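# Four arms uncover table objects and lay sheet flat

## Task

Pull the dust sheet, which has a foam knob at each of its four corners, off the objects on the table (table centre at x = 0, y = 0, top surface at z = 0.72 m in the scene frame) and lay it out flat on the table top so that none of it hangs off the table and none of it covers an object. It must stay that way without any robot holding it, so release it and move the arms away at the end. The objects must stay where they were, upright; each one that ends up shifted, leaning or toppled counts against the result.

## Robot and tools

Robots and cameras: arm1, arm2, arm3 and arm4 are identical i2rt Big YAM arms fixed to one table. Each has six revolute joints, a two-finger gripper and a wrist camera (arm1_cam_wrist to arm4_cam_wrist). With joints 1 and 6 at 0 and the hand level and pointing forward, the wrist camera rides on top of the hand looking at the fingertips. The hand reaches roughly 1.0 m from the joint 1 axis. cam_high and cam_room_a are fixed in the room.

Frame: one scene frame for everything, origin on the floor, +z up. The table top is at z = 0.72 m, centred on x = 0, y = 0. "hand" is the point between the fingertips (URDF link pinch); its z axis runs along the fingers and the fingers open along its y axis. Foot poses are never printed, so positions must be judged from images and joint readings.

execute_actions: argument "actions" is a list holding either one action or nothing (empty list = just report state and images). An action is an object keyed by arm name; each arm entry holds "joints", an object of absolute targets (not offsets) by joint name. Any subset of arms and joints may appear; all named motions start at once and may finish at different moments. Joint names, units, ranges and signs:
- joint1_rad, -2.879 to 2.879 rad: turns the arm about its foot, positive counter-clockwise seen from above; 0 points the way the foot faces.
- joint2_rad, 0 to 3.141: shoulder; 0 has the upper arm roughly level pointing back, larger values raise it up and then forward.
- joint3_rad, 0 to 3.019: elbow; 0 is fully folded, larger opens it.
- joint4_rad, -1.692 to 1.57: hand pitch, positive tips fingers up.
- joint5_rad, -1.57 to 1.57: hand sideways swing, positive toward the arm's right.
- joint6_rad, -2.094 to 2.094: hand roll, positive clockwise viewed from behind the hand.
- gripper_m, 0 to 0.093 m: fingertip gap. Grip force tops out near 50 to 62 N per pad, lower on some grippers.
Done tolerances are ±0.045, ±0.14, ±0.09, ±0.055, ±0.03, ±0.035 rad and ±0.003 m. One action runs 15 s at most. Joints run at different speeds, so the hand can sweep a wide arc between postures. A joint left out may still be driving toward an earlier target. An unknown key or out-of-range number rejects the whole call and nothing moves. Optional "cameras" lists which of the six camera names (or "all") to return; omitted or null means all, [] means none.

wait: "seconds" 0 to 10; commands nothing, returns state and images. zoom_image: "camera" plus "region" [x0, y0, x1, y1] in pixels from the top-left of that camera's latest full image, no bigger than 504 by 504. read_manual: optional "section", only "licences"; no motion. finished_scene: "scene" = the current scene number; ends it irreversibly after the last command has been held, and reports success.

Reading results: each result gives robot state plus a "pictures" line naming the cameras in image order. joint_positions are the readings. Joint torques come one per arm joint in order, with per-arm offset, scale and noise; they are nonzero in free air and friction can mimic or mask load. joint_status tells how each commanded motion ended: "off_target" (stopped short, may still push), "contact_stop" or "time_out" (target dropped, holds where it stopped; a timed-out joint may keep a target within 0.375, 0.375, 0.113, 0.225, 0.075, 0.3 rad of its position for joints 1 to 6 and resume if freed), "not_followed" (a self/inter-arm clearance check withheld the targets, shown with a "joint command not followed" line and usually a "cause:" line; the gripper part still runs and the arm may retry those targets later). on_its_own lists uncommanded behaviour; "held at" is the held target, not the position. To stop a joint pushing, command its reported position. Tiny target changes may not move a joint. MOTOR HOT warns from 85 °C; at 100 °C an OVER-TEMPERATURE FAULT drops that whole arm until cooled, and its keys read "limit_stop_at_motor_heat" (resend the target afterwards).

Cautions: these arms keep pushing on contact and can push hard, heating motors even while you deliberate, since the robots hold the last command between replies. Two arms pressing hard together ends the run; a hard hit may too. The clearance check can be late and ignores fingers, gripper housings and wrist cameras, and nothing reports arm-to-arm contact. Knocking a rigid object out of the work area fails the task; cloth is exempt. Loose objects may occasionally be nudged by outside pushes. Avoid drops, slips, slams and hard pushes; grasp the sheet by its foam corner knobs, drag it clear without brushing the objects, release it flat, and retract the arms before finishing. Faster robot motion is preferred.

Each tool is called as name([rows], argument=value, ...), one row to a line, values as JSON.

## Session

execute_actions(actions=[])

Scene clock: 0.00 s.
Joint torques (N m, as the arm reports them, + toward a larger angle): no reading
Motor temperatures (°C, as the motors report them): arm1=[25 26 24 24 25 24] | arm2=[26 24 25 26 25 25] | arm3=[24 24 25 25 25 25] | arm4=[26 24 24 26 24 24]
arm1.joint_positions: joint1_rad=-0.031 joint2_rad=+0.386 joint3_rad=+1.356 joint4_rad=-1.270 joint5_rad=-0.248 joint6_rad=+0.559 gripper_m=+0.094
arm1.joint_status: not commanded
arm1.hand: x=+0.2624 y=+0.5401 z=+1.3695 quat_wxyz=(-0.536, -0.714, -0.365, +0.263) (m; scene frame)
arm2.joint_positions: joint1_rad=+0.126 joint2_rad=+0.508 joint3_rad=+1.465 joint4_rad=-1.374 joint5_rad=+0.168 joint6_rad=+0.667 gripper_m=+0.094
arm2.joint_status: not commanded
arm2.hand: x=-0.4039 y=+0.5885 z=+1.3839 quat_wxyz=(-0.503, -0.706, -0.449, +0.218) (m; scene frame)
arm3.joint_positions: joint1_rad=-0.396 joint2_rad=+0.597 joint3_rad=+1.615 joint4_rad=-1.291 joint5_rad=+0.190 joint6_rad=+0.682 gripper_m=+0.095
arm3.joint_status: not commanded
arm3.hand: x=-0.3548 y=-0.5764 z=+1.4416 quat_wxyz=(-0.474, +0.029, -0.797, -0.374) (m; scene frame)
arm4.joint_positions: joint1_rad=-0.166 joint2_rad=+0.348 joint3_rad=+1.532 joint4_rad=-1.343 joint5_rad=+0.246 joint6_rad=+0.384 gripper_m=+0.094
arm4.joint_status: not commanded
arm4.hand: x=+0.2683 y=-0.7244 z=+1.4397 quat_wxyz=(-0.451, +0.339, -0.675, -0.475) (m; scene frame)
pictures: arm1_cam_wrist, arm2_cam_wrist, arm3_cam_wrist, arm4_cam_wrist, cam_high, cam_room_a
Images, in order (width x height): arm1_cam_wrist 672x504, arm2_cam_wrist 672x504, arm3_cam_wrist 672x504, arm4_cam_wrist 672x504, cam_high 672x504, cam_room_a 672x504.

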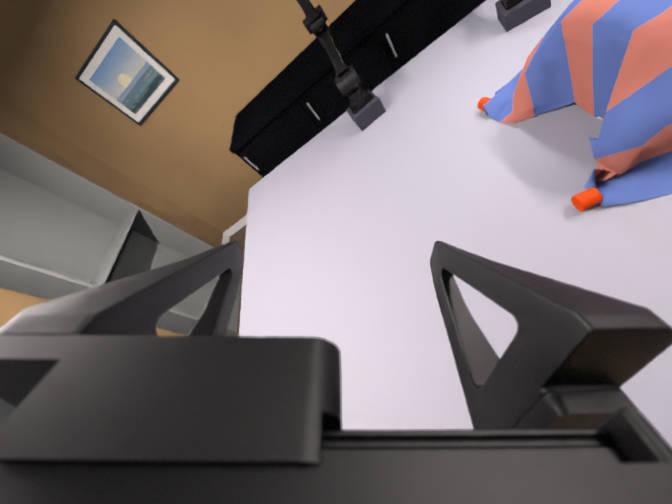

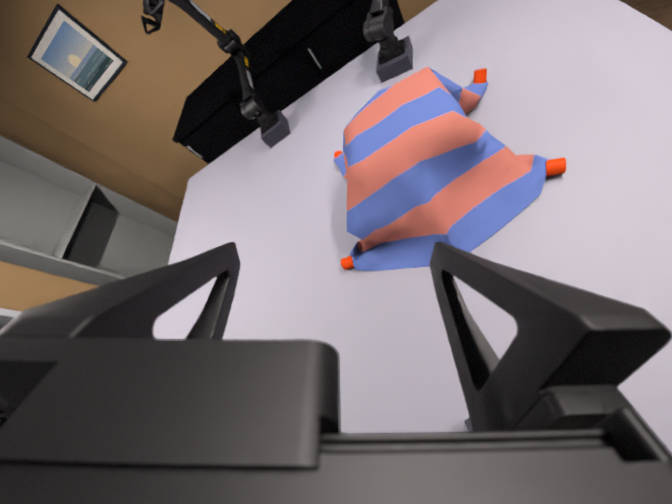

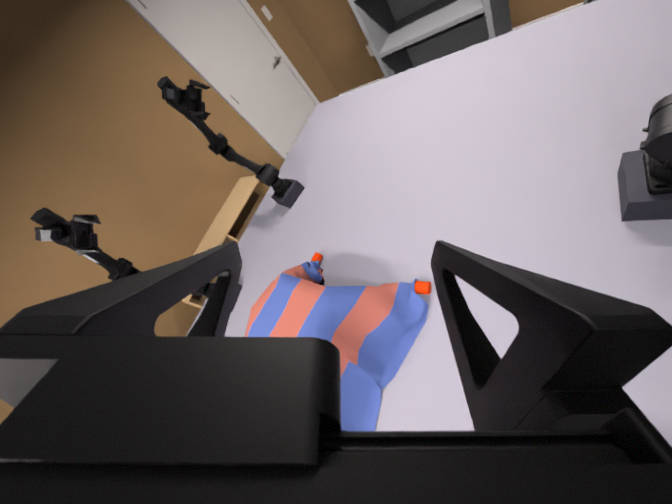

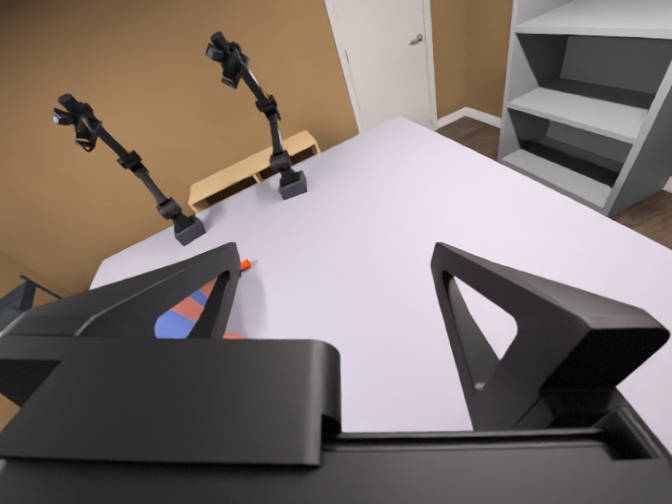

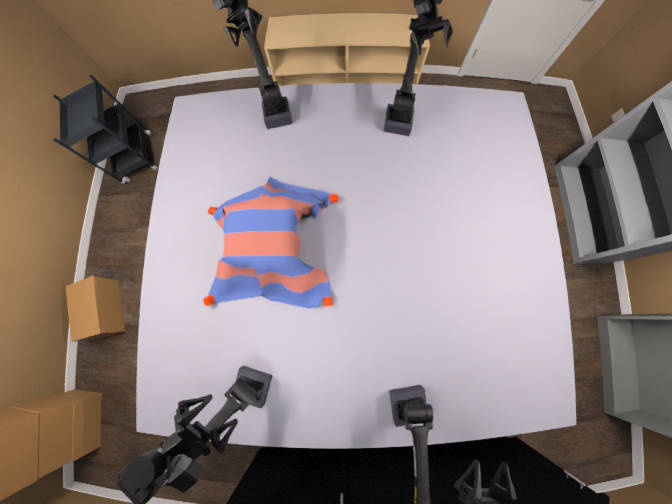

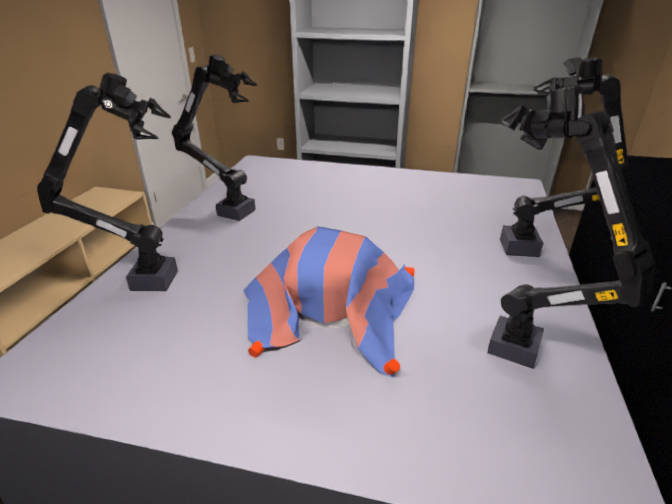

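zoom_image(camera="cam_high", region=[180, 160, 380, 320])

execute_actions([
  {"arm1":{"joints":{"joint1_rad":-0.468,"joint2_rad":1.98,"joint3_rad":1.6,"joint4_rad":-1.19,"joint5_rad":0,"joint6_rad":0}},"arm2":{"joints":{"joint1_rad":-0.7,"joint2_rad":2.226,"joint3_rad":2.01,"joint4_rad":-1.355,"joint5_rad":0,"joint6_rad":0}},"arm3":{"joints":{"joint1_rad":0.803,"joint2_rad":1.65,"joint3_rad":1.118,"joint4_rad":-1.04,"joint5_rad":0,"joint6_rad":0}},"arm4":{"joints":{"joint1_rad":0.523,"joint2_rad":2.018,"joint3_rad":1.658,"joint4_rad":-1.21,"joint5_rad":0,"joint6_rad":0}}},
])

Region (180, 160, 380, 320) of cam_high's 672x504 image, scaled by 2.520, with more detail than that image has; it fills the top 403 rows of this view, and the rest is white.

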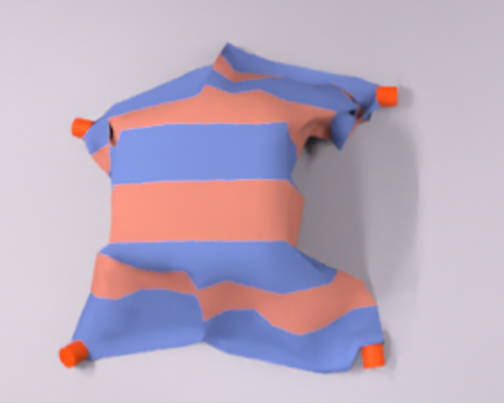

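Scene clock: 47.33 s.
Joint torques (N m, as the arm reports them, + toward a larger angle): arm1=[ -1.64 -17.54   9.87   0.08   0.08  -0.07] | arm2=[  1.38 -24.42  12.4    0.98  -0.04  -0.13] | arm3=[  2.2  -11.37   9.02   0.33   0.01  -0.02] | arm4=[ -1.05 -18.73   7.45   0.92  -0.18  -0.07]
Motor temperatures (°C, as the motors report them): arm1=[25 26 28 24 25 24] | arm2=[26 25 27 26 25 25] | arm3=[24 24 28 25 25 25] | arm4=[26 25 26 26 24 24]
arm1.joint_positions: joint1_rad=-0.455 joint2_rad=+1.957 joint3_rad=+1.595 joint4_rad=-1.191 joint5_rad=-0.002 joint6_rad=+0.008 gripper_m=+0.094
arm1.joint_status: all done
arm1.hand: x=-0.1059 y=+0.2268 z=+0.8618 quat_wxyz=(-0.006, -0.902, -0.431, +0.005) (m; scene frame)
arm2.joint_positions: joint1_rad=-0.707 joint2_rad=+2.207 joint3_rad=+1.989 joint4_rad=-1.356 joint5_rad=+0.000 joint6_rad=+0.014 gripper_m=+0.094
arm2.joint_status: all done
arm2.hand: x=-0.7501 y=+0.1620 z=+0.8619 quat_wxyz=(+0.000, -0.862, -0.507, -0.003) (m; scene frame)
arm3.joint_positions: joint1_rad=+0.809 joint2_rad=+1.636 joint3_rad=+1.100 joint4_rad=-1.042 joint5_rad=+0.000 joint6_rad=+0.009 gripper_m=+0.095
arm3.joint_status: all done
arm3.hand: x=-0.7210 y=-0.3194 z=+0.8475 quat_wxyz=(+0.005, +0.866, -0.500, +0.001) (m; scene frame)
arm4.joint_positions: joint1_rad=+0.522 joint2_rad=+2.024 joint3_rad=+1.650 joint4_rad=-1.216 joint5_rad=+0.002 joint6_rad=+0.011 gripper_m=+0.094
arm4.joint_status: all done
arm4.hand: x=-0.1336 y=-0.3061 z=+0.8596 quat_wxyz=(-0.002, +0.892, -0.453, +0.008) (m; scene frame)
pictures: arm1_cam_wrist, arm2_cam_wrist, arm3_cam_wrist, arm4_cam_wrist, cam_high, cam_room_a
Images, in order (width x height): arm1_cam_wrist 672x504, arm2_cam_wrist 672x504, arm3_cam_wrist 672x504, arm4_cam_wrist 672x504, cam_high 672x504, cam_room_a 672x504.

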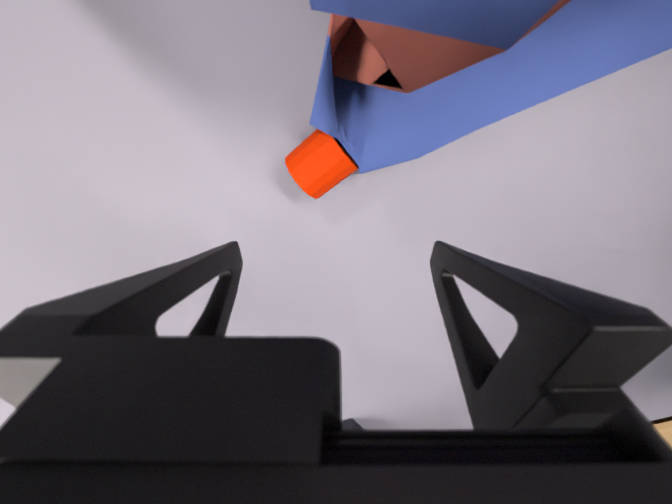

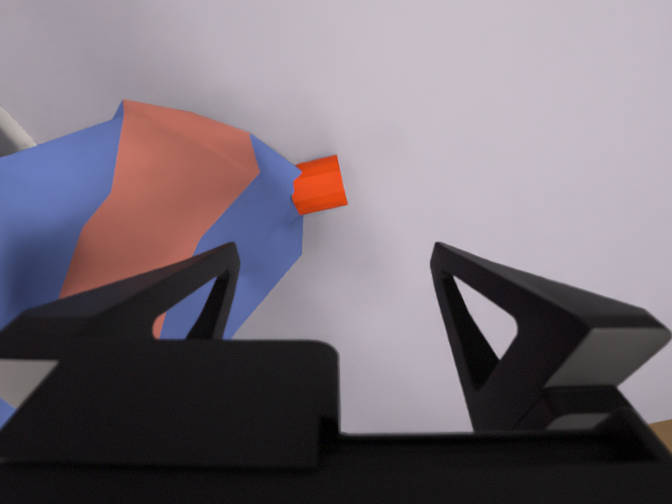

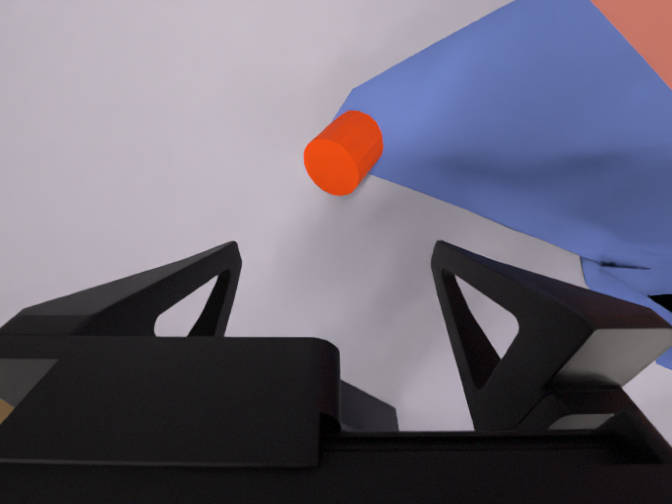

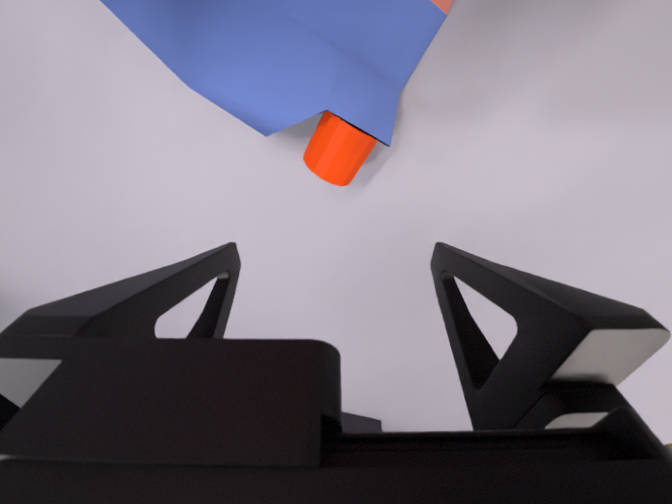

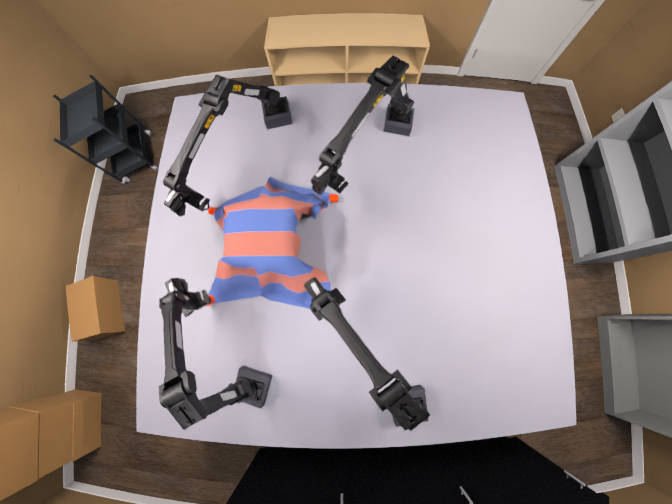

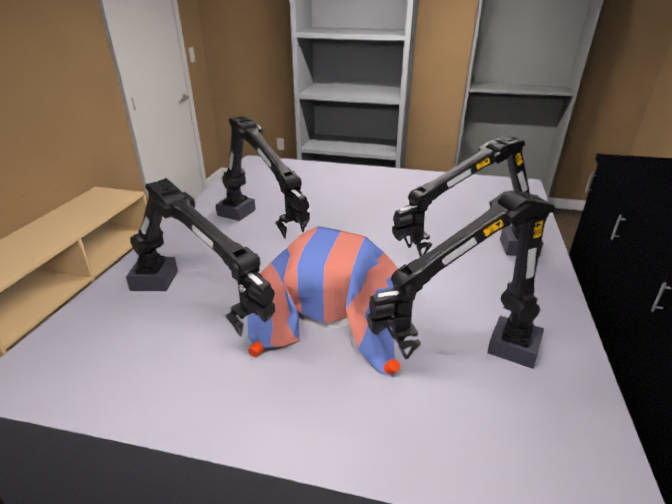

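execute_actions([
  {"arm1":{"joints":{"joint1_rad":-0.425,"joint2_rad":2.127,"joint3_rad":1.503,"joint4_rad":-0.947,"joint6_rad":1.0}},"arm2":{"joints":{"joint1_rad":-0.67,"joint2_rad":2.3,"joint3_rad":1.825,"joint4_rad":-1.096,"joint6_rad":1.4}},"arm3":{"joints":{"joint2_rad":1.852,"joint3_rad":1.056,"joint4_rad":-0.775,"joint6_rad":0.75}},"arm4":{"joints":{"joint2_rad":2.175,"joint3_rad":1.591,"joint4_rad":-0.987,"joint6_rad":0.35}}},
])

Scene clock: 67.73 s.
Joint torques (N m, as the arm reports them, + toward a larger angle): arm1=[ -0.21 -18.43   7.93  -0.09   0.05   0.17] | arm2=[  0.74 -24.2   10.11   1.53   0.04   0.15] | arm3=[  1.76 -13.85   6.51   0.75   0.05   0.15] | arm4=[ -0.81 -19.53   6.13   1.28  -0.01   0.13]
Motor temperatures (°C, as the motors report them): arm1=[25 28 28 24 25 24] | arm2=[26 27 28 26 25 25] | arm3=[24 25 29 25 25 25] | arm4=[26 26 27 26 24 24]
arm1.joint_positions: joint1_rad=-0.433 joint2_rad=+2.115 joint3_rad=+1.510 joint4_rad=-0.959 joint5_rad=+0.000 joint6_rad=+0.991 gripper_m=+0.094
arm1.joint_status: all done
arm1.hand: x=-0.0966 y=+0.2170 z=+0.7433 quat_wxyz=(-0.002, -0.999, +0.034, -0.002) (m; scene frame)
arm2.joint_positions: joint1_rad=-0.670 joint2_rad=+2.284 joint3_rad=+1.820 joint4_rad=-1.112 joint5_rad=+0.000 joint6_rad=+1.385 gripper_m=+0.094
arm2.joint_status: all done
arm2.hand: x=-0.7226 y=+0.1614 z=+0.7517 quat_wxyz=(+0.002, -0.991, +0.135, -0.002) (m; scene frame)
arm3.joint_positions: joint1_rad=+0.807 joint2_rad=+1.853 joint3_rad=+1.052 joint4_rad=-0.789 joint5_rad=+0.000 joint6_rad=+0.741 gripper_m=+0.095
arm3.joint_status: all done
arm3.hand: x=-0.7277 y=-0.3082 z=+0.7398 quat_wxyz=(+0.004, +0.629, -0.777, +0.008) (m; scene frame)
arm4.joint_positions: joint1_rad=+0.518 joint2_rad=+2.181 joint3_rad=+1.593 joint4_rad=-1.003 joint5_rad=-0.002 joint6_rad=+0.339 gripper_m=+0.094
arm4.joint_status: all done
arm4.hand: x=-0.1362 y=-0.2978 z=+0.7477 quat_wxyz=(-0.001, +0.805, -0.594, +0.008) (m; scene frame)
pictures: arm1_cam_wrist, arm2_cam_wrist, arm3_cam_wrist, arm4_cam_wrist, cam_high, cam_room_a
Images, in order (width x height): arm1_cam_wrist 672x504, arm2_cam_wrist 672x504, arm3_cam_wrist 672x504, arm4_cam_wrist 672x504, cam_high 672x504, cam_room_a 672x504.

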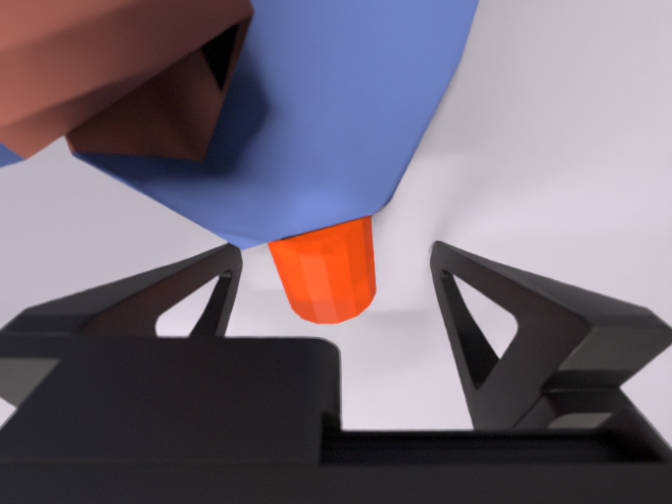

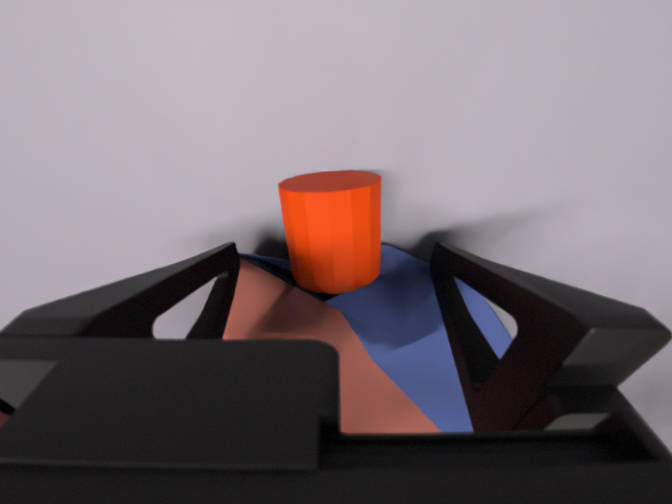

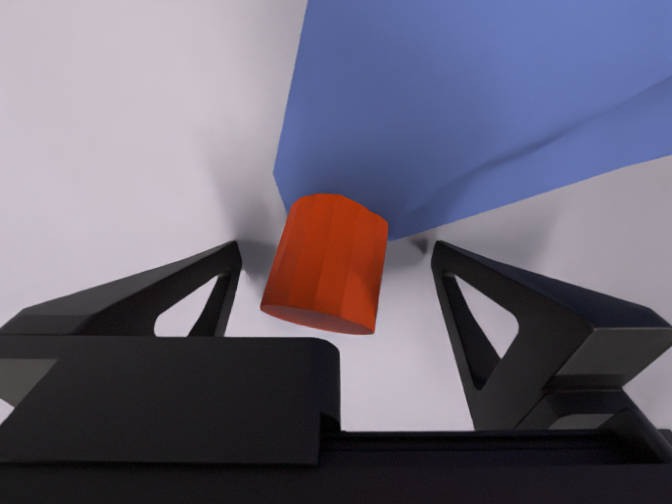

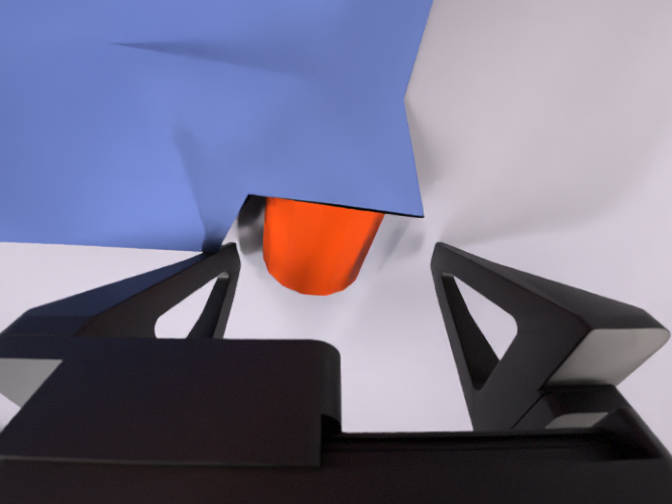

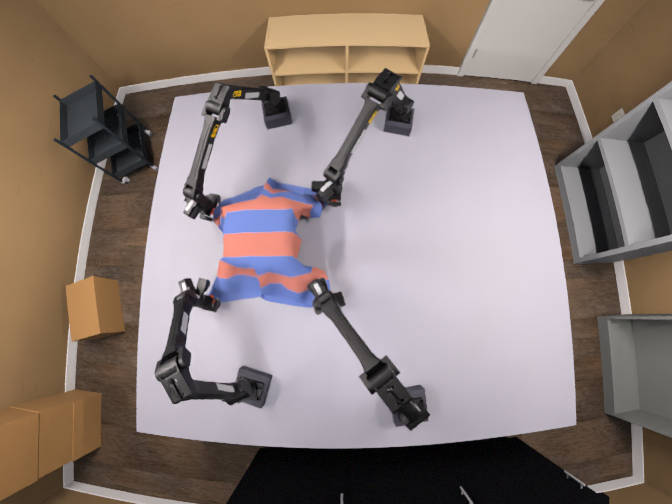

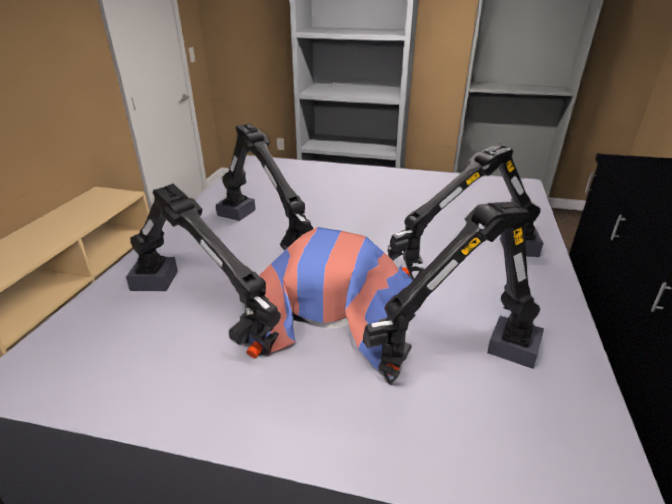

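execute_actions([
  {"arm2":{"joints":{"joint1_rad":-0.71,"joint2_rad":2.33,"joint3_rad":1.84}},"arm4":{"joints":{"joint2_rad":2.21,"joint3_rad":1.61}}},
], cameras=[])

execute_actions([
  {"arm1":{"joints":{"gripper_m":0.02}},"arm2":{"joints":{"gripper_m":0.02}},"arm3":{"joints":{"gripper_m":0.02}},"arm4":{"joints":{"gripper_m":0.02}}},
], cameras=[])

execute_actions([
  {"arm1":{"joints":{"joint1_rad":-0.5,"joint2_rad":1.447,"joint3_rad":1.515,"joint4_rad":-1.268}},"arm2":{"joints":{"joint1_rad":-0.892,"joint2_rad":1.636,"joint3_rad":1.733,"joint4_rad":-1.297}},"arm3":{"joints":{"joint1_rad":1.109,"joint2_rad":1.188,"joint3_rad":1.276,"joint4_rad":-1.288}},"arm4":{"joints":{"joint1_rad":0.56,"joint2_rad":1.361,"joint3_rad":1.427,"joint4_rad":-1.266}}},
], cameras=["cam_high","cam_room_a"])

Scene clock: 86.60 s.
Joint torques (N m, as the arm reports them, + toward a larger angle): arm1=[  0.36 -19.     7.8    0.28   0.08   0.18] | arm2=[  0.81 -21.57  11.38   1.52   0.05   0.14] | arm3=[  1.55 -13.79   6.69   0.7    0.02   0.14] | arm4=[ -0.92 -17.65   7.35   1.26  -0.01   0.12]
Motor temperatures (°C, as the motors report them): arm1=[25 29 28 24 25 24] | arm2=[26 28 28 26 25 25] | arm3=[24 26 28 25 25 25] | arm4=[26 27 26 26 24 24]
arm1.joint_positions: joint1_rad=-0.433 joint2_rad=+2.115 joint3_rad=+1.510 joint4_rad=-0.959 joint5_rad=+0.000 joint6_rad=+0.992 gripper_m=+0.094
arm1.joint_status: not commanded
arm1.hand: x=-0.0966 y=+0.2170 z=+0.7433 quat_wxyz=(-0.002, -0.999, +0.034, -0.002) (m; scene frame)
arm2.joint_positions: joint1_rad=-0.710 joint2_rad=+2.284 joint3_rad=+1.820 joint4_rad=-1.112 joint5_rad=+0.000 joint6_rad=+1.386 gripper_m=+0.094
arm2.joint_status: all done
arm2.hand: x=-0.7459 y=+0.1734 z=+0.7516 quat_wxyz=(+0.002, -0.988, +0.155, -0.002) (m; scene frame)
arm3.joint_positions: joint1_rad=+0.807 joint2_rad=+1.853 joint3_rad=+1.052 joint4_rad=-0.789 joint5_rad=+0.000 joint6_rad=+0.741 gripper_m=+0.095
arm3.joint_status: not commanded
arm3.hand: x=-0.7277 y=-0.3082 z=+0.7398 quat_wxyz=(+0.004, +0.629, -0.777, +0.008) (m; scene frame)
arm4.joint_positions: joint1_rad=+0.518 joint2_rad=+2.188 joint3_rad=+1.593 joint4_rad=-1.002 joint5_rad=-0.002 joint6_rad=+0.341 gripper_m=+0.094
arm4.joint_status: all done
arm4.hand: x=-0.1356 y=-0.2986 z=+0.7439 quat_wxyz=(-0.001, +0.804, -0.595, +0.011) (m; scene frame)
pictures: none
No camera images: the call's "cameras" was empty. Leave "cameras" out to get every camera's image.

Scene clock: 87.33 s.
Joint torques (N m, as the arm reports them, + toward a larger angle): arm1=[  0.62 -18.73   7.91   0.27   0.11   0.11] | arm2=[  0.71 -21.42  11.38   1.52   0.05   0.13] | arm3=[  2.11 -13.71   6.63   0.82   0.06   0.13] | arm4=[ -0.88 -17.57   7.37   1.19  -0.04   0.11]
Motor temperatures (°C, as the motors report them): arm1=[25 29 28 24 25 24] | arm2=[26 28 28 26 25 25] | arm3=[24 26 28 25 25 25] | arm4=[26 27 26 26 24 24]
arm1.joint_positions: joint1_rad=-0.433 joint2_rad=+2.115 joint3_rad=+1.510 joint4_rad=-0.959 joint5_rad=+0.000 joint6_rad=+0.992 gripper_m=+0.038
arm1.joint_status: gripper_m off_target (ended at +0.038, target +0.020)
arm1.hand: x=-0.0966 y=+0.2170 z=+0.7433 quat_wxyz=(-0.002, -0.999, +0.035, -0.002) (m; scene frame)
arm2.joint_positions: joint1_rad=-0.710 joint2_rad=+2.284 joint3_rad=+1.820 joint4_rad=-1.111 joint5_rad=+0.000 joint6_rad=+1.386 gripper_m=+0.038
arm2.joint_status: gripper_m off_target (ended at +0.038, target +0.020)
arm2.hand: x=-0.7459 y=+0.1734 z=+0.7516 quat_wxyz=(+0.002, -0.988, +0.156, -0.002) (m; scene frame)
arm3.joint_positions: joint1_rad=+0.807 joint2_rad=+1.853 joint3_rad=+1.052 joint4_rad=-0.789 joint5_rad=+0.000 joint6_rad=+0.742 gripper_m=+0.038
arm3.joint_status: gripper_m off_target (ended at +0.038, target +0.020)
arm3.hand: x=-0.7277 y=-0.3082 z=+0.7398 quat_wxyz=(+0.004, +0.629, -0.777, +0.008) (m; scene frame)
arm4.joint_positions: joint1_rad=+0.518 joint2_rad=+2.189 joint3_rad=+1.593 joint4_rad=-1.001 joint5_rad=-0.001 joint6_rad=+0.341 gripper_m=+0.036
arm4.joint_status: gripper_m off_target (ended at +0.036, target +0.020)
arm4.hand: x=-0.1357 y=-0.2985 z=+0.7435 quat_wxyz=(-0.001, +0.804, -0.595, +0.011) (m; scene frame)
pictures: none
No camera images: the call's "cameras" was empty. Leave "cameras" out to get every camera's image.

Scene clock: 89.10 s.
Joint torques (N m, as the arm reports them, + toward a larger angle): arm1=[  0.24 -11.43  11.05   0.27   0.07   0.1 ] | arm2=[  0.37 -15.31  11.76   1.02   0.05   0.09] | arm3=[ 1.31 -7.28 11.43  0.4  -0.05  0.  ] | arm4=[ -1.27 -10.82   8.96   0.78   0.06   0.1 ]
Motor temperatures (°C, as the motors report them): arm1=[25 29 28 24 25 24] | arm2=[26 28 28 26 25 25] | arm3=[24 26 29 25 25 25] | arm4=[26 27 27 26 24 24]
arm1.joint_positions: joint1_rad=-0.500 joint2_rad=+1.431 joint3_rad=+1.510 joint4_rad=-1.258 joint5_rad=+0.000 joint6_rad=+0.993 gripper_m=+0.038
arm1.joint_status: all done
arm1.hand: x=-0.0769 y=+0.3028 z=+1.1051 quat_wxyz=(-0.155, -0.979, +0.068, +0.114) (m; scene frame)
arm2.joint_positions: joint1_rad=-0.887 joint2_rad=+1.619 joint3_rad=+1.732 joint4_rad=-1.282 joint5_rad=-0.001 joint6_rad=+1.388 gripper_m=+0.038
arm2.joint_status: all done
arm2.hand: x=-0.7955 y=+0.2994 z=+1.1178 quat_wxyz=(-0.182, -0.951, +0.238, +0.081) (m; scene frame)
arm3.joint_positions: joint1_rad=+1.113 joint2_rad=+1.174 joint3_rad=+1.252 joint4_rad=-1.278 joint5_rad=+0.003 joint6_rad=+0.754 gripper_m=+0.038
arm3.joint_status: all done
arm3.hand: x=-0.7983 y=-0.4250 z=+1.0916 quat_wxyz=(+0.003, +0.723, -0.666, -0.186) (m; scene frame)
arm4.joint_positions: joint1_rad=+0.564 joint2_rad=+1.363 joint3_rad=+1.414 joint4_rad=-1.249 joint5_rad=-0.004 joint6_rad=+0.341 gripper_m=+0.036
arm4.joint_status: all done
arm4.hand: x=-0.0803 y=-0.4167 z=+1.1079 quat_wxyz=(-0.053, +0.804, -0.565, -0.180) (m; scene frame)
pictures: cam_high, cam_room_a
Images, in order (width x height): cam_high 672x504, cam_room_a 672x504.

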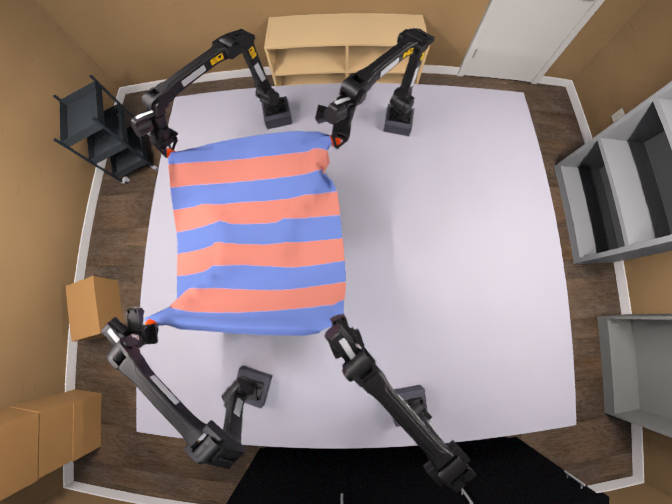

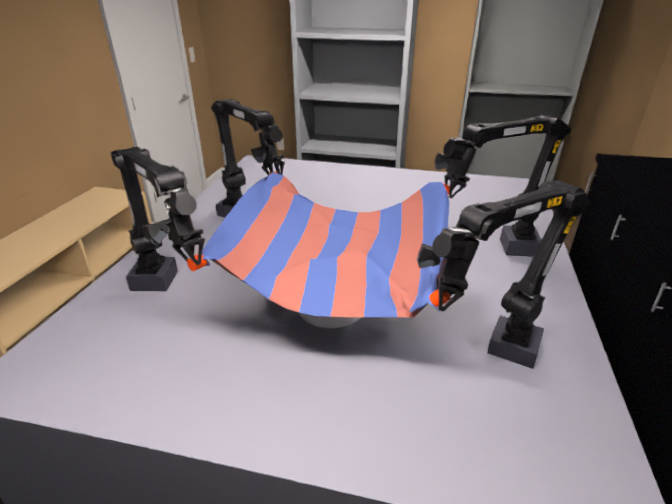

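execute_actions([
  {"arm1":{"joints":{"joint1_rad":-0.648,"joint2_rad":1.28,"joint3_rad":1.485,"joint4_rad":-1.405,"joint6_rad":0.5}},"arm2":{"joints":{"joint1_rad":-1.015,"joint2_rad":1.457,"joint3_rad":1.657,"joint4_rad":-1.4}},"arm3":{"joints":{"joint1_rad":1.074,"joint2_rad":1.244,"joint3_rad":1.454,"joint4_rad":-1.41,"joint6_rad":1.2}},"arm4":{"joints":{"joint1_rad":0.535,"joint2_rad":1.42,"joint3_rad":1.62,"joint4_rad":-1.4,"joint6_rad":0}}},
], cameras=["cam_room_a"])

execute_actions([
  {"arm1":{"joints":{"joint1_rad":-0.01,"joint2_rad":0.92,"joint3_rad":1.235,"joint4_rad":-1.51,"joint6_rad":0.7}},"arm2":{"joints":{"joint1_rad":-0.48,"joint2_rad":1.094,"joint3_rad":1.34,"joint4_rad":-1.445,"joint6_rad":2.0}},"arm3":{"joints":{"joint1_rad":0.4,"joint2_rad":0.92,"joint3_rad":1.235,"joint4_rad":-1.51,"joint6_rad":0.9}},"arm4":{"joints":{"joint1_rad":-0.037,"joint2_rad":1.157,"joint3_rad":1.39,"joint4_rad":-1.43,"joint6_rad":-0.7}}},
], cameras=["cam_high","cam_room_a"])

Scene clock: 116.20 s.
Joint torques (N m, as the arm reports them, + toward a larger angle): arm1=[ 0.73 -9.21 10.68  0.19  0.09 -0.04] | arm2=[  1.31 -11.88  12.15   1.01   0.1    0.08] | arm3=[ 2.3  -9.26 12.95  0.33 -0.01  0.15] | arm4=[ -1.82 -12.37  11.63   0.63   0.    -0.08]
Motor temperatures (°C, as the motors report them): arm1=[25 28 30 24 25 24] | arm2=[26 27 29 26 25 25] | arm3=[24 25 32 25 25 25] | arm4=[26 26 29 26 24 24]
arm1.joint_positions: joint1_rad=-0.656 joint2_rad=+1.266 joint3_rad=+1.488 joint4_rad=-1.392 joint5_rad=+0.000 joint6_rad=+0.508 gripper_m=+0.038
arm1.joint_status: all done
arm1.hand: x=-0.0799 y=+0.4042 z=+1.1570 quat_wxyz=(-0.113, -0.976, -0.094, +0.160) (m; scene frame)
arm2.joint_positions: joint1_rad=-1.020 joint2_rad=+1.439 joint3_rad=+1.648 joint4_rad=-1.385 joint5_rad=-0.002 joint6_rad=+1.388 gripper_m=+0.038
arm2.joint_status: all done
arm2.hand: x=-0.7978 y=+0.4041 z=+1.1628 quat_wxyz=(-0.173, -0.933, +0.301, +0.091) (m; scene frame)
arm3.joint_positions: joint1_rad=+1.075 joint2_rad=+1.249 joint3_rad=+1.412 joint4_rad=-1.398 joint5_rad=+0.003 joint6_rad=+1.191 gripper_m=+0.038
arm3.joint_status: all done
arm3.hand: x=-0.7992 y=-0.4021 z=+1.1261 quat_wxyz=(+0.037, +0.548, -0.820, -0.164) (m; scene frame)
arm4.joint_positions: joint1_rad=+0.548 joint2_rad=+1.433 joint3_rad=+1.564 joint4_rad=-1.382 joint5_rad=-0.003 joint6_rad=+0.012 gripper_m=+0.036
arm4.joint_status: all done
arm4.hand: x=-0.0818 y=-0.4027 z=+1.1344 quat_wxyz=(-0.073, +0.886, -0.435, -0.145) (m; scene frame)
pictures: cam_room_a
Images, in order (width x height): cam_room_a 672x504.

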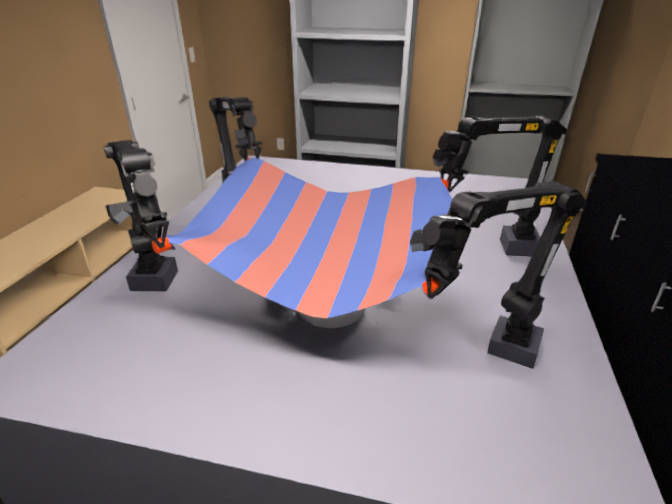

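Scene clock: 117.87 s.
Joint torques (N m, as the arm reports them, + toward a larger angle): arm1=[ 1.35 -3.15  9.44  0.14  0.04  0.11] | arm2=[ 0.99 -4.64 10.72  1.    0.15  0.12] | arm3=[ 2.12 -3.91  9.31  0.54 -0.03  0.  ] | arm4=[-1.75 -6.99  7.58  0.85 -0.11 -0.07]
Motor temperatures (°C, as the motors report them): arm1=[25 28 30 24 25 24] | arm2=[26 27 29 26 25 25] | arm3=[24 25 32 25 25 25] | arm4=[26 26 29 26 24 24]
arm1.joint_positions: joint1_rad=-0.023 joint2_rad=+0.907 joint3_rad=+1.248 joint4_rad=-1.499 joint5_rad=-0.001 joint6_rad=+0.693 gripper_m=+0.038
arm1.joint_status: all done
arm1.hand: x=+0.1869 y=+0.3964 z=+1.1621 quat_wxyz=(-0.175, -0.930, -0.307, +0.104) (m; scene frame)
arm2.joint_positions: joint1_rad=-0.483 joint2_rad=+1.077 joint3_rad=+1.347 joint4_rad=-1.430 joint5_rad=-0.004 joint6_rad=+1.985 gripper_m=+0.038
arm2.joint_status: all done
arm2.hand: x=-0.5295 y=+0.4000 z=+1.1687 quat_wxyz=(-0.203, -0.922, +0.328, -0.018) (m; scene frame)
arm3.joint_positions: joint1_rad=+0.401 joint2_rad=+0.911 joint3_rad=+1.235 joint4_rad=-1.499 joint5_rad=+0.002 joint6_rad=+0.907 gripper_m=+0.038
arm3.joint_status: all done
arm3.hand: x=-0.5322 y=-0.4007 z=+1.1498 quat_wxyz=(-0.050, +0.377, -0.905, -0.190) (m; scene frame)
arm4.joint_positions: joint1_rad=-0.026 joint2_rad=+1.152 joint3_rad=+1.395 joint4_rad=-1.415 joint5_rad=-0.001 joint6_rad=-0.688 gripper_m=+0.036
arm4.joint_status: all done
arm4.hand: x=+0.1868 y=-0.3957 z=+1.1733 quat_wxyz=(-0.180, +0.904, -0.376, -0.094) (m; scene frame)
pictures: cam_high, cam_room_a
Images, in order (width x height): cam_high 672x504, cam_room_a 672x504.

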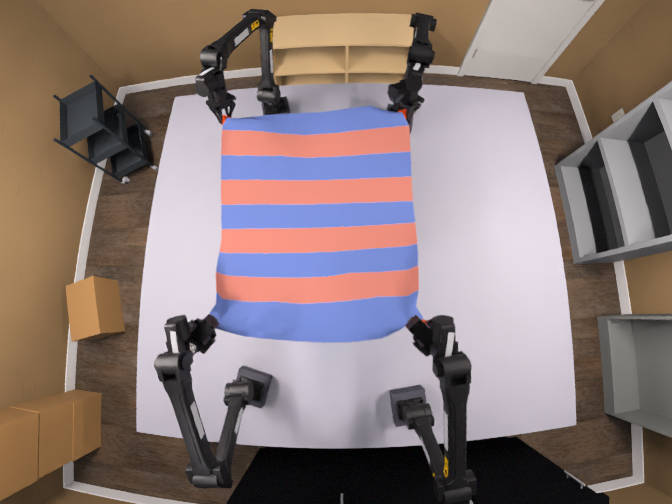

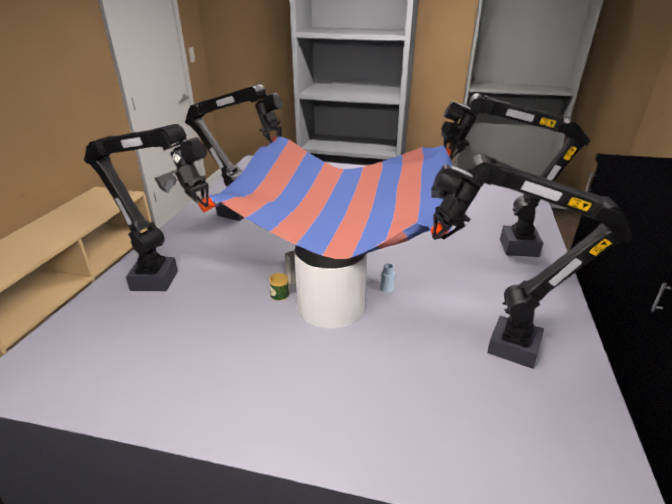

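execute_actions([
  {"arm1":{"joints":{"joint1_rad":0.848,"joint2_rad":1.07,"joint3_rad":1.325,"joint4_rad":-1.45,"joint6_rad":1.4}},"arm2":{"joints":{"joint1_rad":0.26,"joint2_rad":1.1,"joint3_rad":1.36,"joint4_rad":-1.43,"joint6_rad":2.08}},"arm3":{"joints":{"joint1_rad":-0.41,"joint2_rad":1.08,"joint3_rad":1.36,"joint4_rad":-1.44,"joint6_rad":0.15}},"arm4":{"joints":{"joint1_rad":-0.68,"joint2_rad":1.34,"joint3_rad":1.56,"joint4_rad":-1.4,"joint6_rad":-1.35}}},
], cameras=[])

execute_actions([
  {"arm1":{"joints":{"joint1_rad":1.25,"joint2_rad":1.63,"joint3_rad":1.86,"joint4_rad":-1.43,"joint6_rad":1.83}},"arm2":{"joints":{"joint1_rad":0.7,"joint2_rad":1.655,"joint3_rad":1.89,"joint4_rad":-1.43}},"arm3":{"joints":{"joint1_rad":-0.78,"joint2_rad":1.705,"joint3_rad":1.955,"joint4_rad":-1.45,"joint6_rad":-0.27}},"arm4":{"joints":{"joint1_rad":-1.05,"joint2_rad":1.89,"joint3_rad":2.21,"joint4_rad":-1.52,"joint6_rad":-1.71}}},
])

Scene clock: 138.03 s.
Joint torques (N m, as the arm reports them, + toward a larger angle): arm1=[ 0.71 -7.69 15.53  0.61  0.18  0.02] | arm2=[ 0.96 -5.32 12.38  1.64  0.08  0.07] | arm3=[ 2.05 -7.59 13.37  1.02 -0.01 -0.01] | arm4=[ -0.95 -12.07  12.43   1.61  -0.13  -0.07]
Motor temperatures (°C, as the motors report them): arm1=[25 27 30 24 25 24] | arm2=[26 26 29 26 25 25] | arm3=[24 25 32 25 25 25] | arm4=[26 26 29 26 24 24]
arm1.joint_positions: joint1_rad=+0.837 joint2_rad=+1.087 joint3_rad=+1.263 joint4_rad=-1.461 joint5_rad=+0.000 joint6_rad=+1.393 gripper_m=+0.038
arm1.joint_status: all done
arm1.hand: x=+0.4625 y=+0.4030 z=+1.1196 quat_wxyz=(-0.140, -0.912, -0.385, -0.035) (m; scene frame)
arm2.joint_positions: joint1_rad=+0.257 joint2_rad=+1.088 joint3_rad=+1.347 joint4_rad=-1.430 joint5_rad=-0.002 joint6_rad=+2.070 gripper_m=+0.038
arm2.joint_status: all done
arm2.hand: x=-0.2635 y=+0.4242 z=+1.1656 quat_wxyz=(-0.176, -0.980, +0.014, -0.094) (m; scene frame)
arm3.joint_positions: joint1_rad=-0.409 joint2_rad=+1.095 joint3_rad=+1.313 joint4_rad=-1.451 joint5_rad=+0.001 joint6_rad=+0.156 gripper_m=+0.038
arm3.joint_status: all done
arm3.hand: x=-0.2654 y=-0.4177 z=+1.1308 quat_wxyz=(-0.143, +0.352, -0.921, -0.083) (m; scene frame)
arm4.joint_positions: joint1_rad=-0.677 joint2_rad=+1.363 joint3_rad=+1.492 joint4_rad=-1.410 joint5_rad=-0.002 joint6_rad=-1.338 gripper_m=+0.036
arm4.joint_status: all done
arm4.hand: x=+0.4665 y=-0.4000 z=+1.1333 quat_wxyz=(-0.148, +0.913, -0.380, +0.022) (m; scene frame)
pictures: none
No camera images: the call's "cameras" was empty. Leave "cameras" out to get every camera's image.

Scene clock: 139.57 s.
Joint torques (N m, as the arm reports them, + toward a larger angle): arm1=[ -1.18 -15.79  15.77   0.68   0.08   0.06] | arm2=[  0.32 -17.33  15.66   1.48  -0.03   0.04] | arm3=[  2.16 -16.55  13.41   0.69   0.02   0.01] | arm4=[ -0.92 -19.63  12.04   0.63  -0.14  -0.07]
Motor temperatures (°C, as the motors report them): arm1=[25 27 31 24 25 24] | arm2=[26 26 30 26 25 25] | arm3=[24 25 32 25 25 25] | arm4=[26 26 29 26 24 24]
arm1.joint_positions: joint1_rad=+1.254 joint2_rad=+1.638 joint3_rad=+1.794 joint4_rad=-1.439 joint5_rad=+0.001 joint6_rad=+1.823 gripper_m=+0.038
arm1.joint_status: all done
arm1.hand: x=+0.7427 y=+0.4032 z=+1.1208 quat_wxyz=(-0.116, -0.914, -0.379, -0.090) (m; scene frame)
arm2.joint_positions: joint1_rad=+0.706 joint2_rad=+1.654 joint3_rad=+1.838 joint4_rad=-1.430 joint5_rad=+0.001 joint6_rad=+2.073 gripper_m=+0.038
arm2.joint_status: all done
arm2.hand: x=+0.0254 y=+0.4056 z=+1.1366 quat_wxyz=(-0.124, -0.965, -0.204, -0.106) (m; scene frame)
arm3.joint_positions: joint1_rad=-0.783 joint2_rad=+1.723 joint3_rad=+1.906 joint4_rad=-1.451 joint5_rad=-0.002 joint6_rad=-0.263 gripper_m=+0.038
arm3.joint_status: all done
arm3.hand: x=+0.0233 y=-0.4069 z=+1.1091 quat_wxyz=(-0.146, +0.374, -0.916, -0.020) (m; scene frame)
arm4.joint_positions: joint1_rad=-1.052 joint2_rad=+1.912 joint3_rad=+2.145 joint4_rad=-1.506 joint5_rad=-0.002 joint6_rad=-1.698 gripper_m=+0.036
arm4.joint_status: all done
arm4.hand: x=+0.7507 y=-0.3982 z=+1.1239 quat_wxyz=(-0.134, +0.909, -0.387, +0.074) (m; scene frame)
pictures: arm1_cam_wrist, arm2_cam_wrist, arm3_cam_wrist, arm4_cam_wrist, cam_high, cam_room_a
Images, in order (width x height): arm1_cam_wrist 672x504, arm2_cam_wrist 672x504, arm3_cam_wrist 672x504, arm4_cam_wrist 672x504, cam_high 672x504, cam_room_a 672x504.

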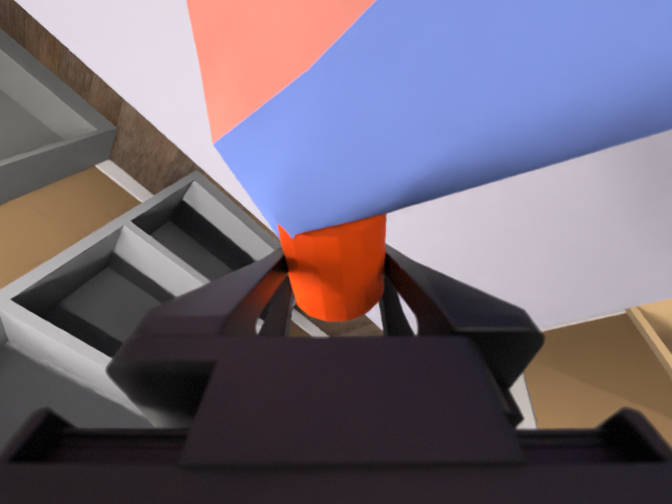

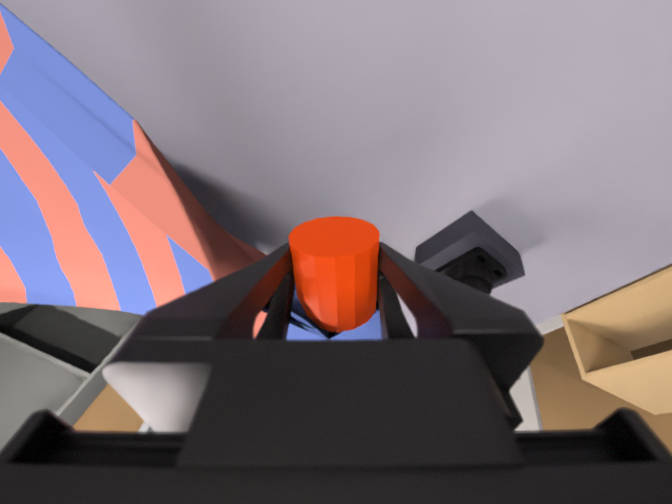

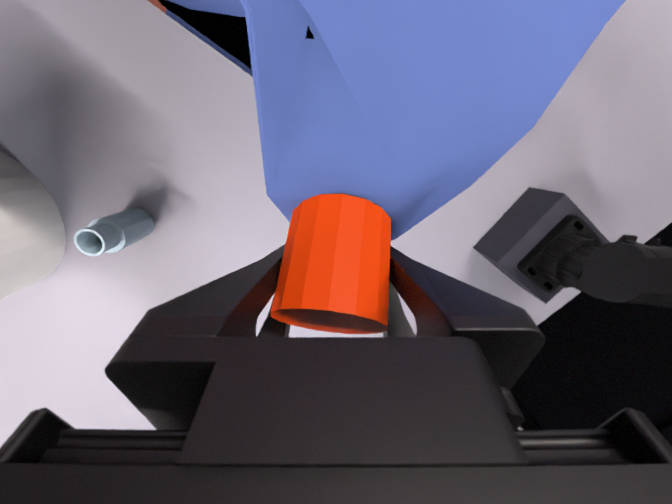

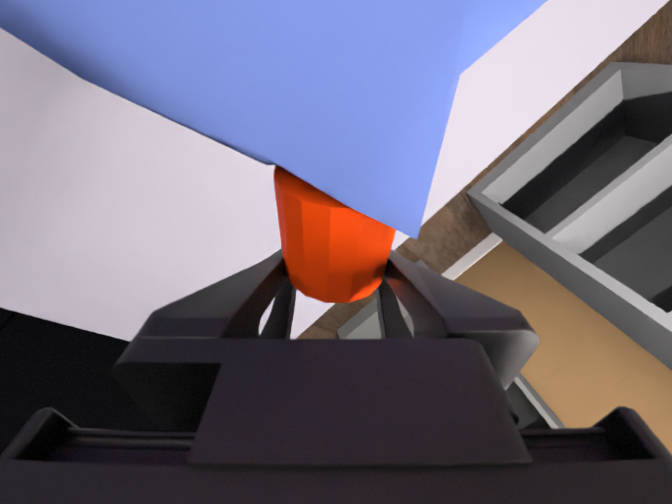

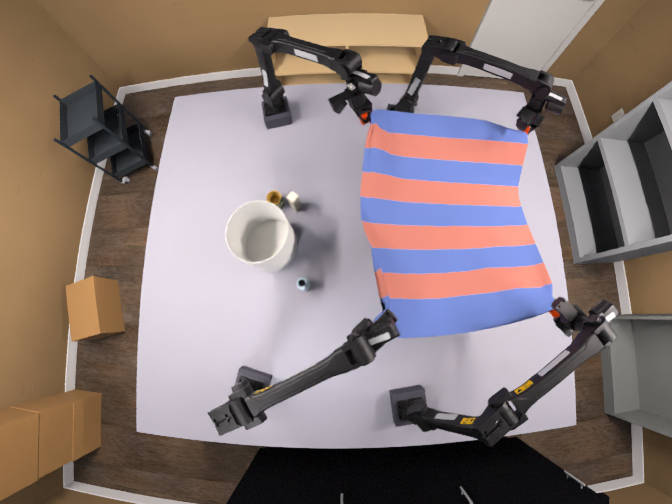

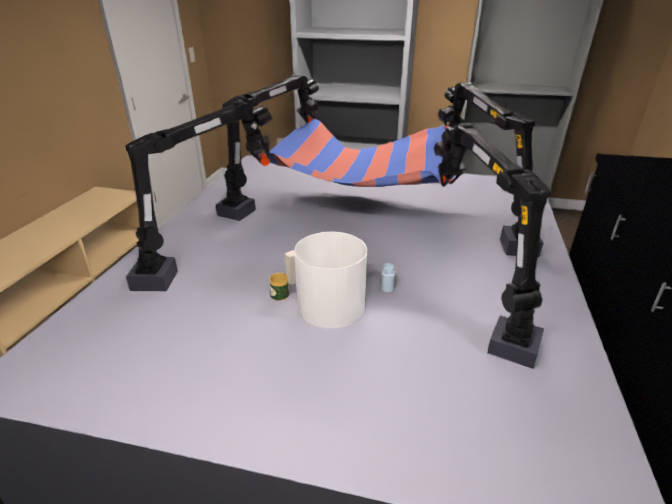

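execute_actions([
  {"arm1":{"joints":{"joint1_rad":1.297,"joint2_rad":1.993,"joint3_rad":1.413,"joint4_rad":-0.99}},"arm2":{"joints":{"joint1_rad":0.676,"joint2_rad":1.906,"joint3_rad":1.267,"joint4_rad":-0.93}},"arm3":{"joints":{"joint1_rad":-0.806,"joint2_rad":1.92,"joint3_rad":1.29,"joint4_rad":-0.94}},"arm4":{"joints":{"joint1_rad":-1.113,"joint2_rad":2.154,"joint3_rad":1.69,"joint4_rad":-1.107}}},
], cameras=["cam_high","cam_room_a"])

zoom_image(camera="cam_high", region=[300, 100, 600, 400])

Scene clock: 151.63 s.
Joint torques (N m, as the arm reports them, + toward a larger angle): arm1=[  0.17 -19.14  10.31   0.6   -0.06   0.  ] | arm2=[  1.26 -19.46   6.63   0.37  -0.22  -0.05] | arm3=[  0.96 -16.72   5.94  -0.07   0.3    0.14] | arm4=[ -1.11 -19.79   6.97   1.33  -0.06  -0.06]
Motor temperatures (°C, as the motors report them): arm1=[25 28 33 24 25 24] | arm2=[26 27 31 26 25 25] | arm3=[24 27 34 25 25 25] | arm4=[26 27 31 26 24 24]
arm1.joint_positions: joint1_rad=+1.282 joint2_rad=+2.002 joint3_rad=+1.389 joint4_rad=-1.015 joint5_rad=+0.004 joint6_rad=+1.830 gripper_m=+0.038
arm1.joint_status: all done
arm1.hand: x=+0.7336 y=+0.4270 z=+0.7742 quat_wxyz=(+0.020, -0.919, -0.393, +0.016) (m; scene frame)
arm2.joint_positions: joint1_rad=+0.670 joint2_rad=+1.909 joint3_rad=+1.296 joint4_rad=-0.917 joint5_rad=+0.007 joint6_rad=+2.085 gripper_m=+0.038
arm2.joint_status: all done
arm2.hand: x=-0.0192 y=+0.4146 z=+0.7970 quat_wxyz=(-0.018, -0.983, -0.183, -0.011) (m; scene frame)
arm3.joint_positions: joint1_rad=-0.792 joint2_rad=+1.928 joint3_rad=+1.306 joint4_rad=-0.934 joint5_rad=-0.008 joint6_rad=-0.280 gripper_m=+0.038
arm3.joint_status: all done
arm3.hand: x=-0.0322 y=-0.4419 z=+0.7735 quat_wxyz=(-0.004, +0.382, -0.924, -0.005) (m; scene frame)
arm4.joint_positions: joint1_rad=-1.106 joint2_rad=+2.159 joint3_rad=+1.686 joint4_rad=-1.127 joint5_rad=-0.003 joint6_rad=-1.702 gripper_m=+0.036
arm4.joint_status: all done
arm4.hand: x=+0.7429 y=-0.4431 z=+0.7931 quat_wxyz=(+0.006, +0.910, -0.414, -0.010) (m; scene frame)
pictures: cam_high, cam_room_a
Images, in order (width x height): cam_high 672x504, cam_room_a 672x504.

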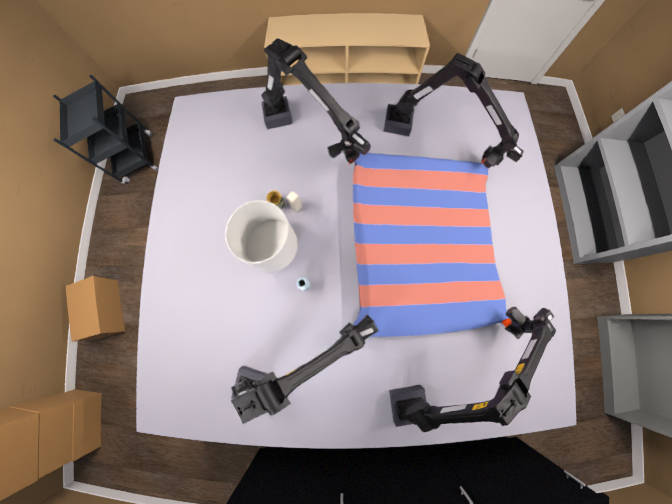

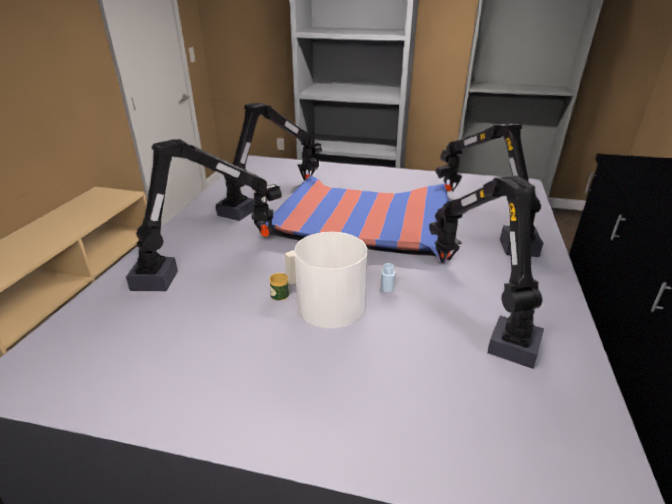

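Region (300, 100, 600, 400) of cam_high's 672x504 image, scaled by 1.680, with more detail than that image has.

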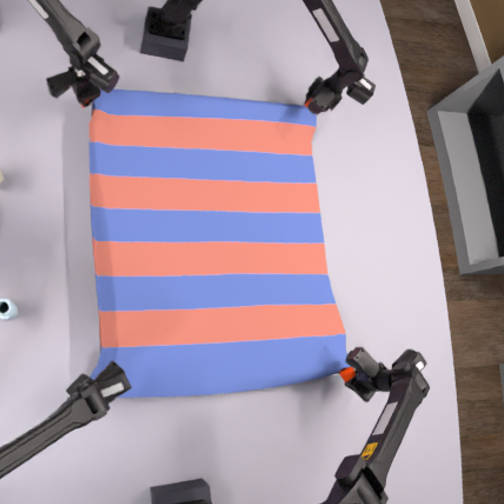

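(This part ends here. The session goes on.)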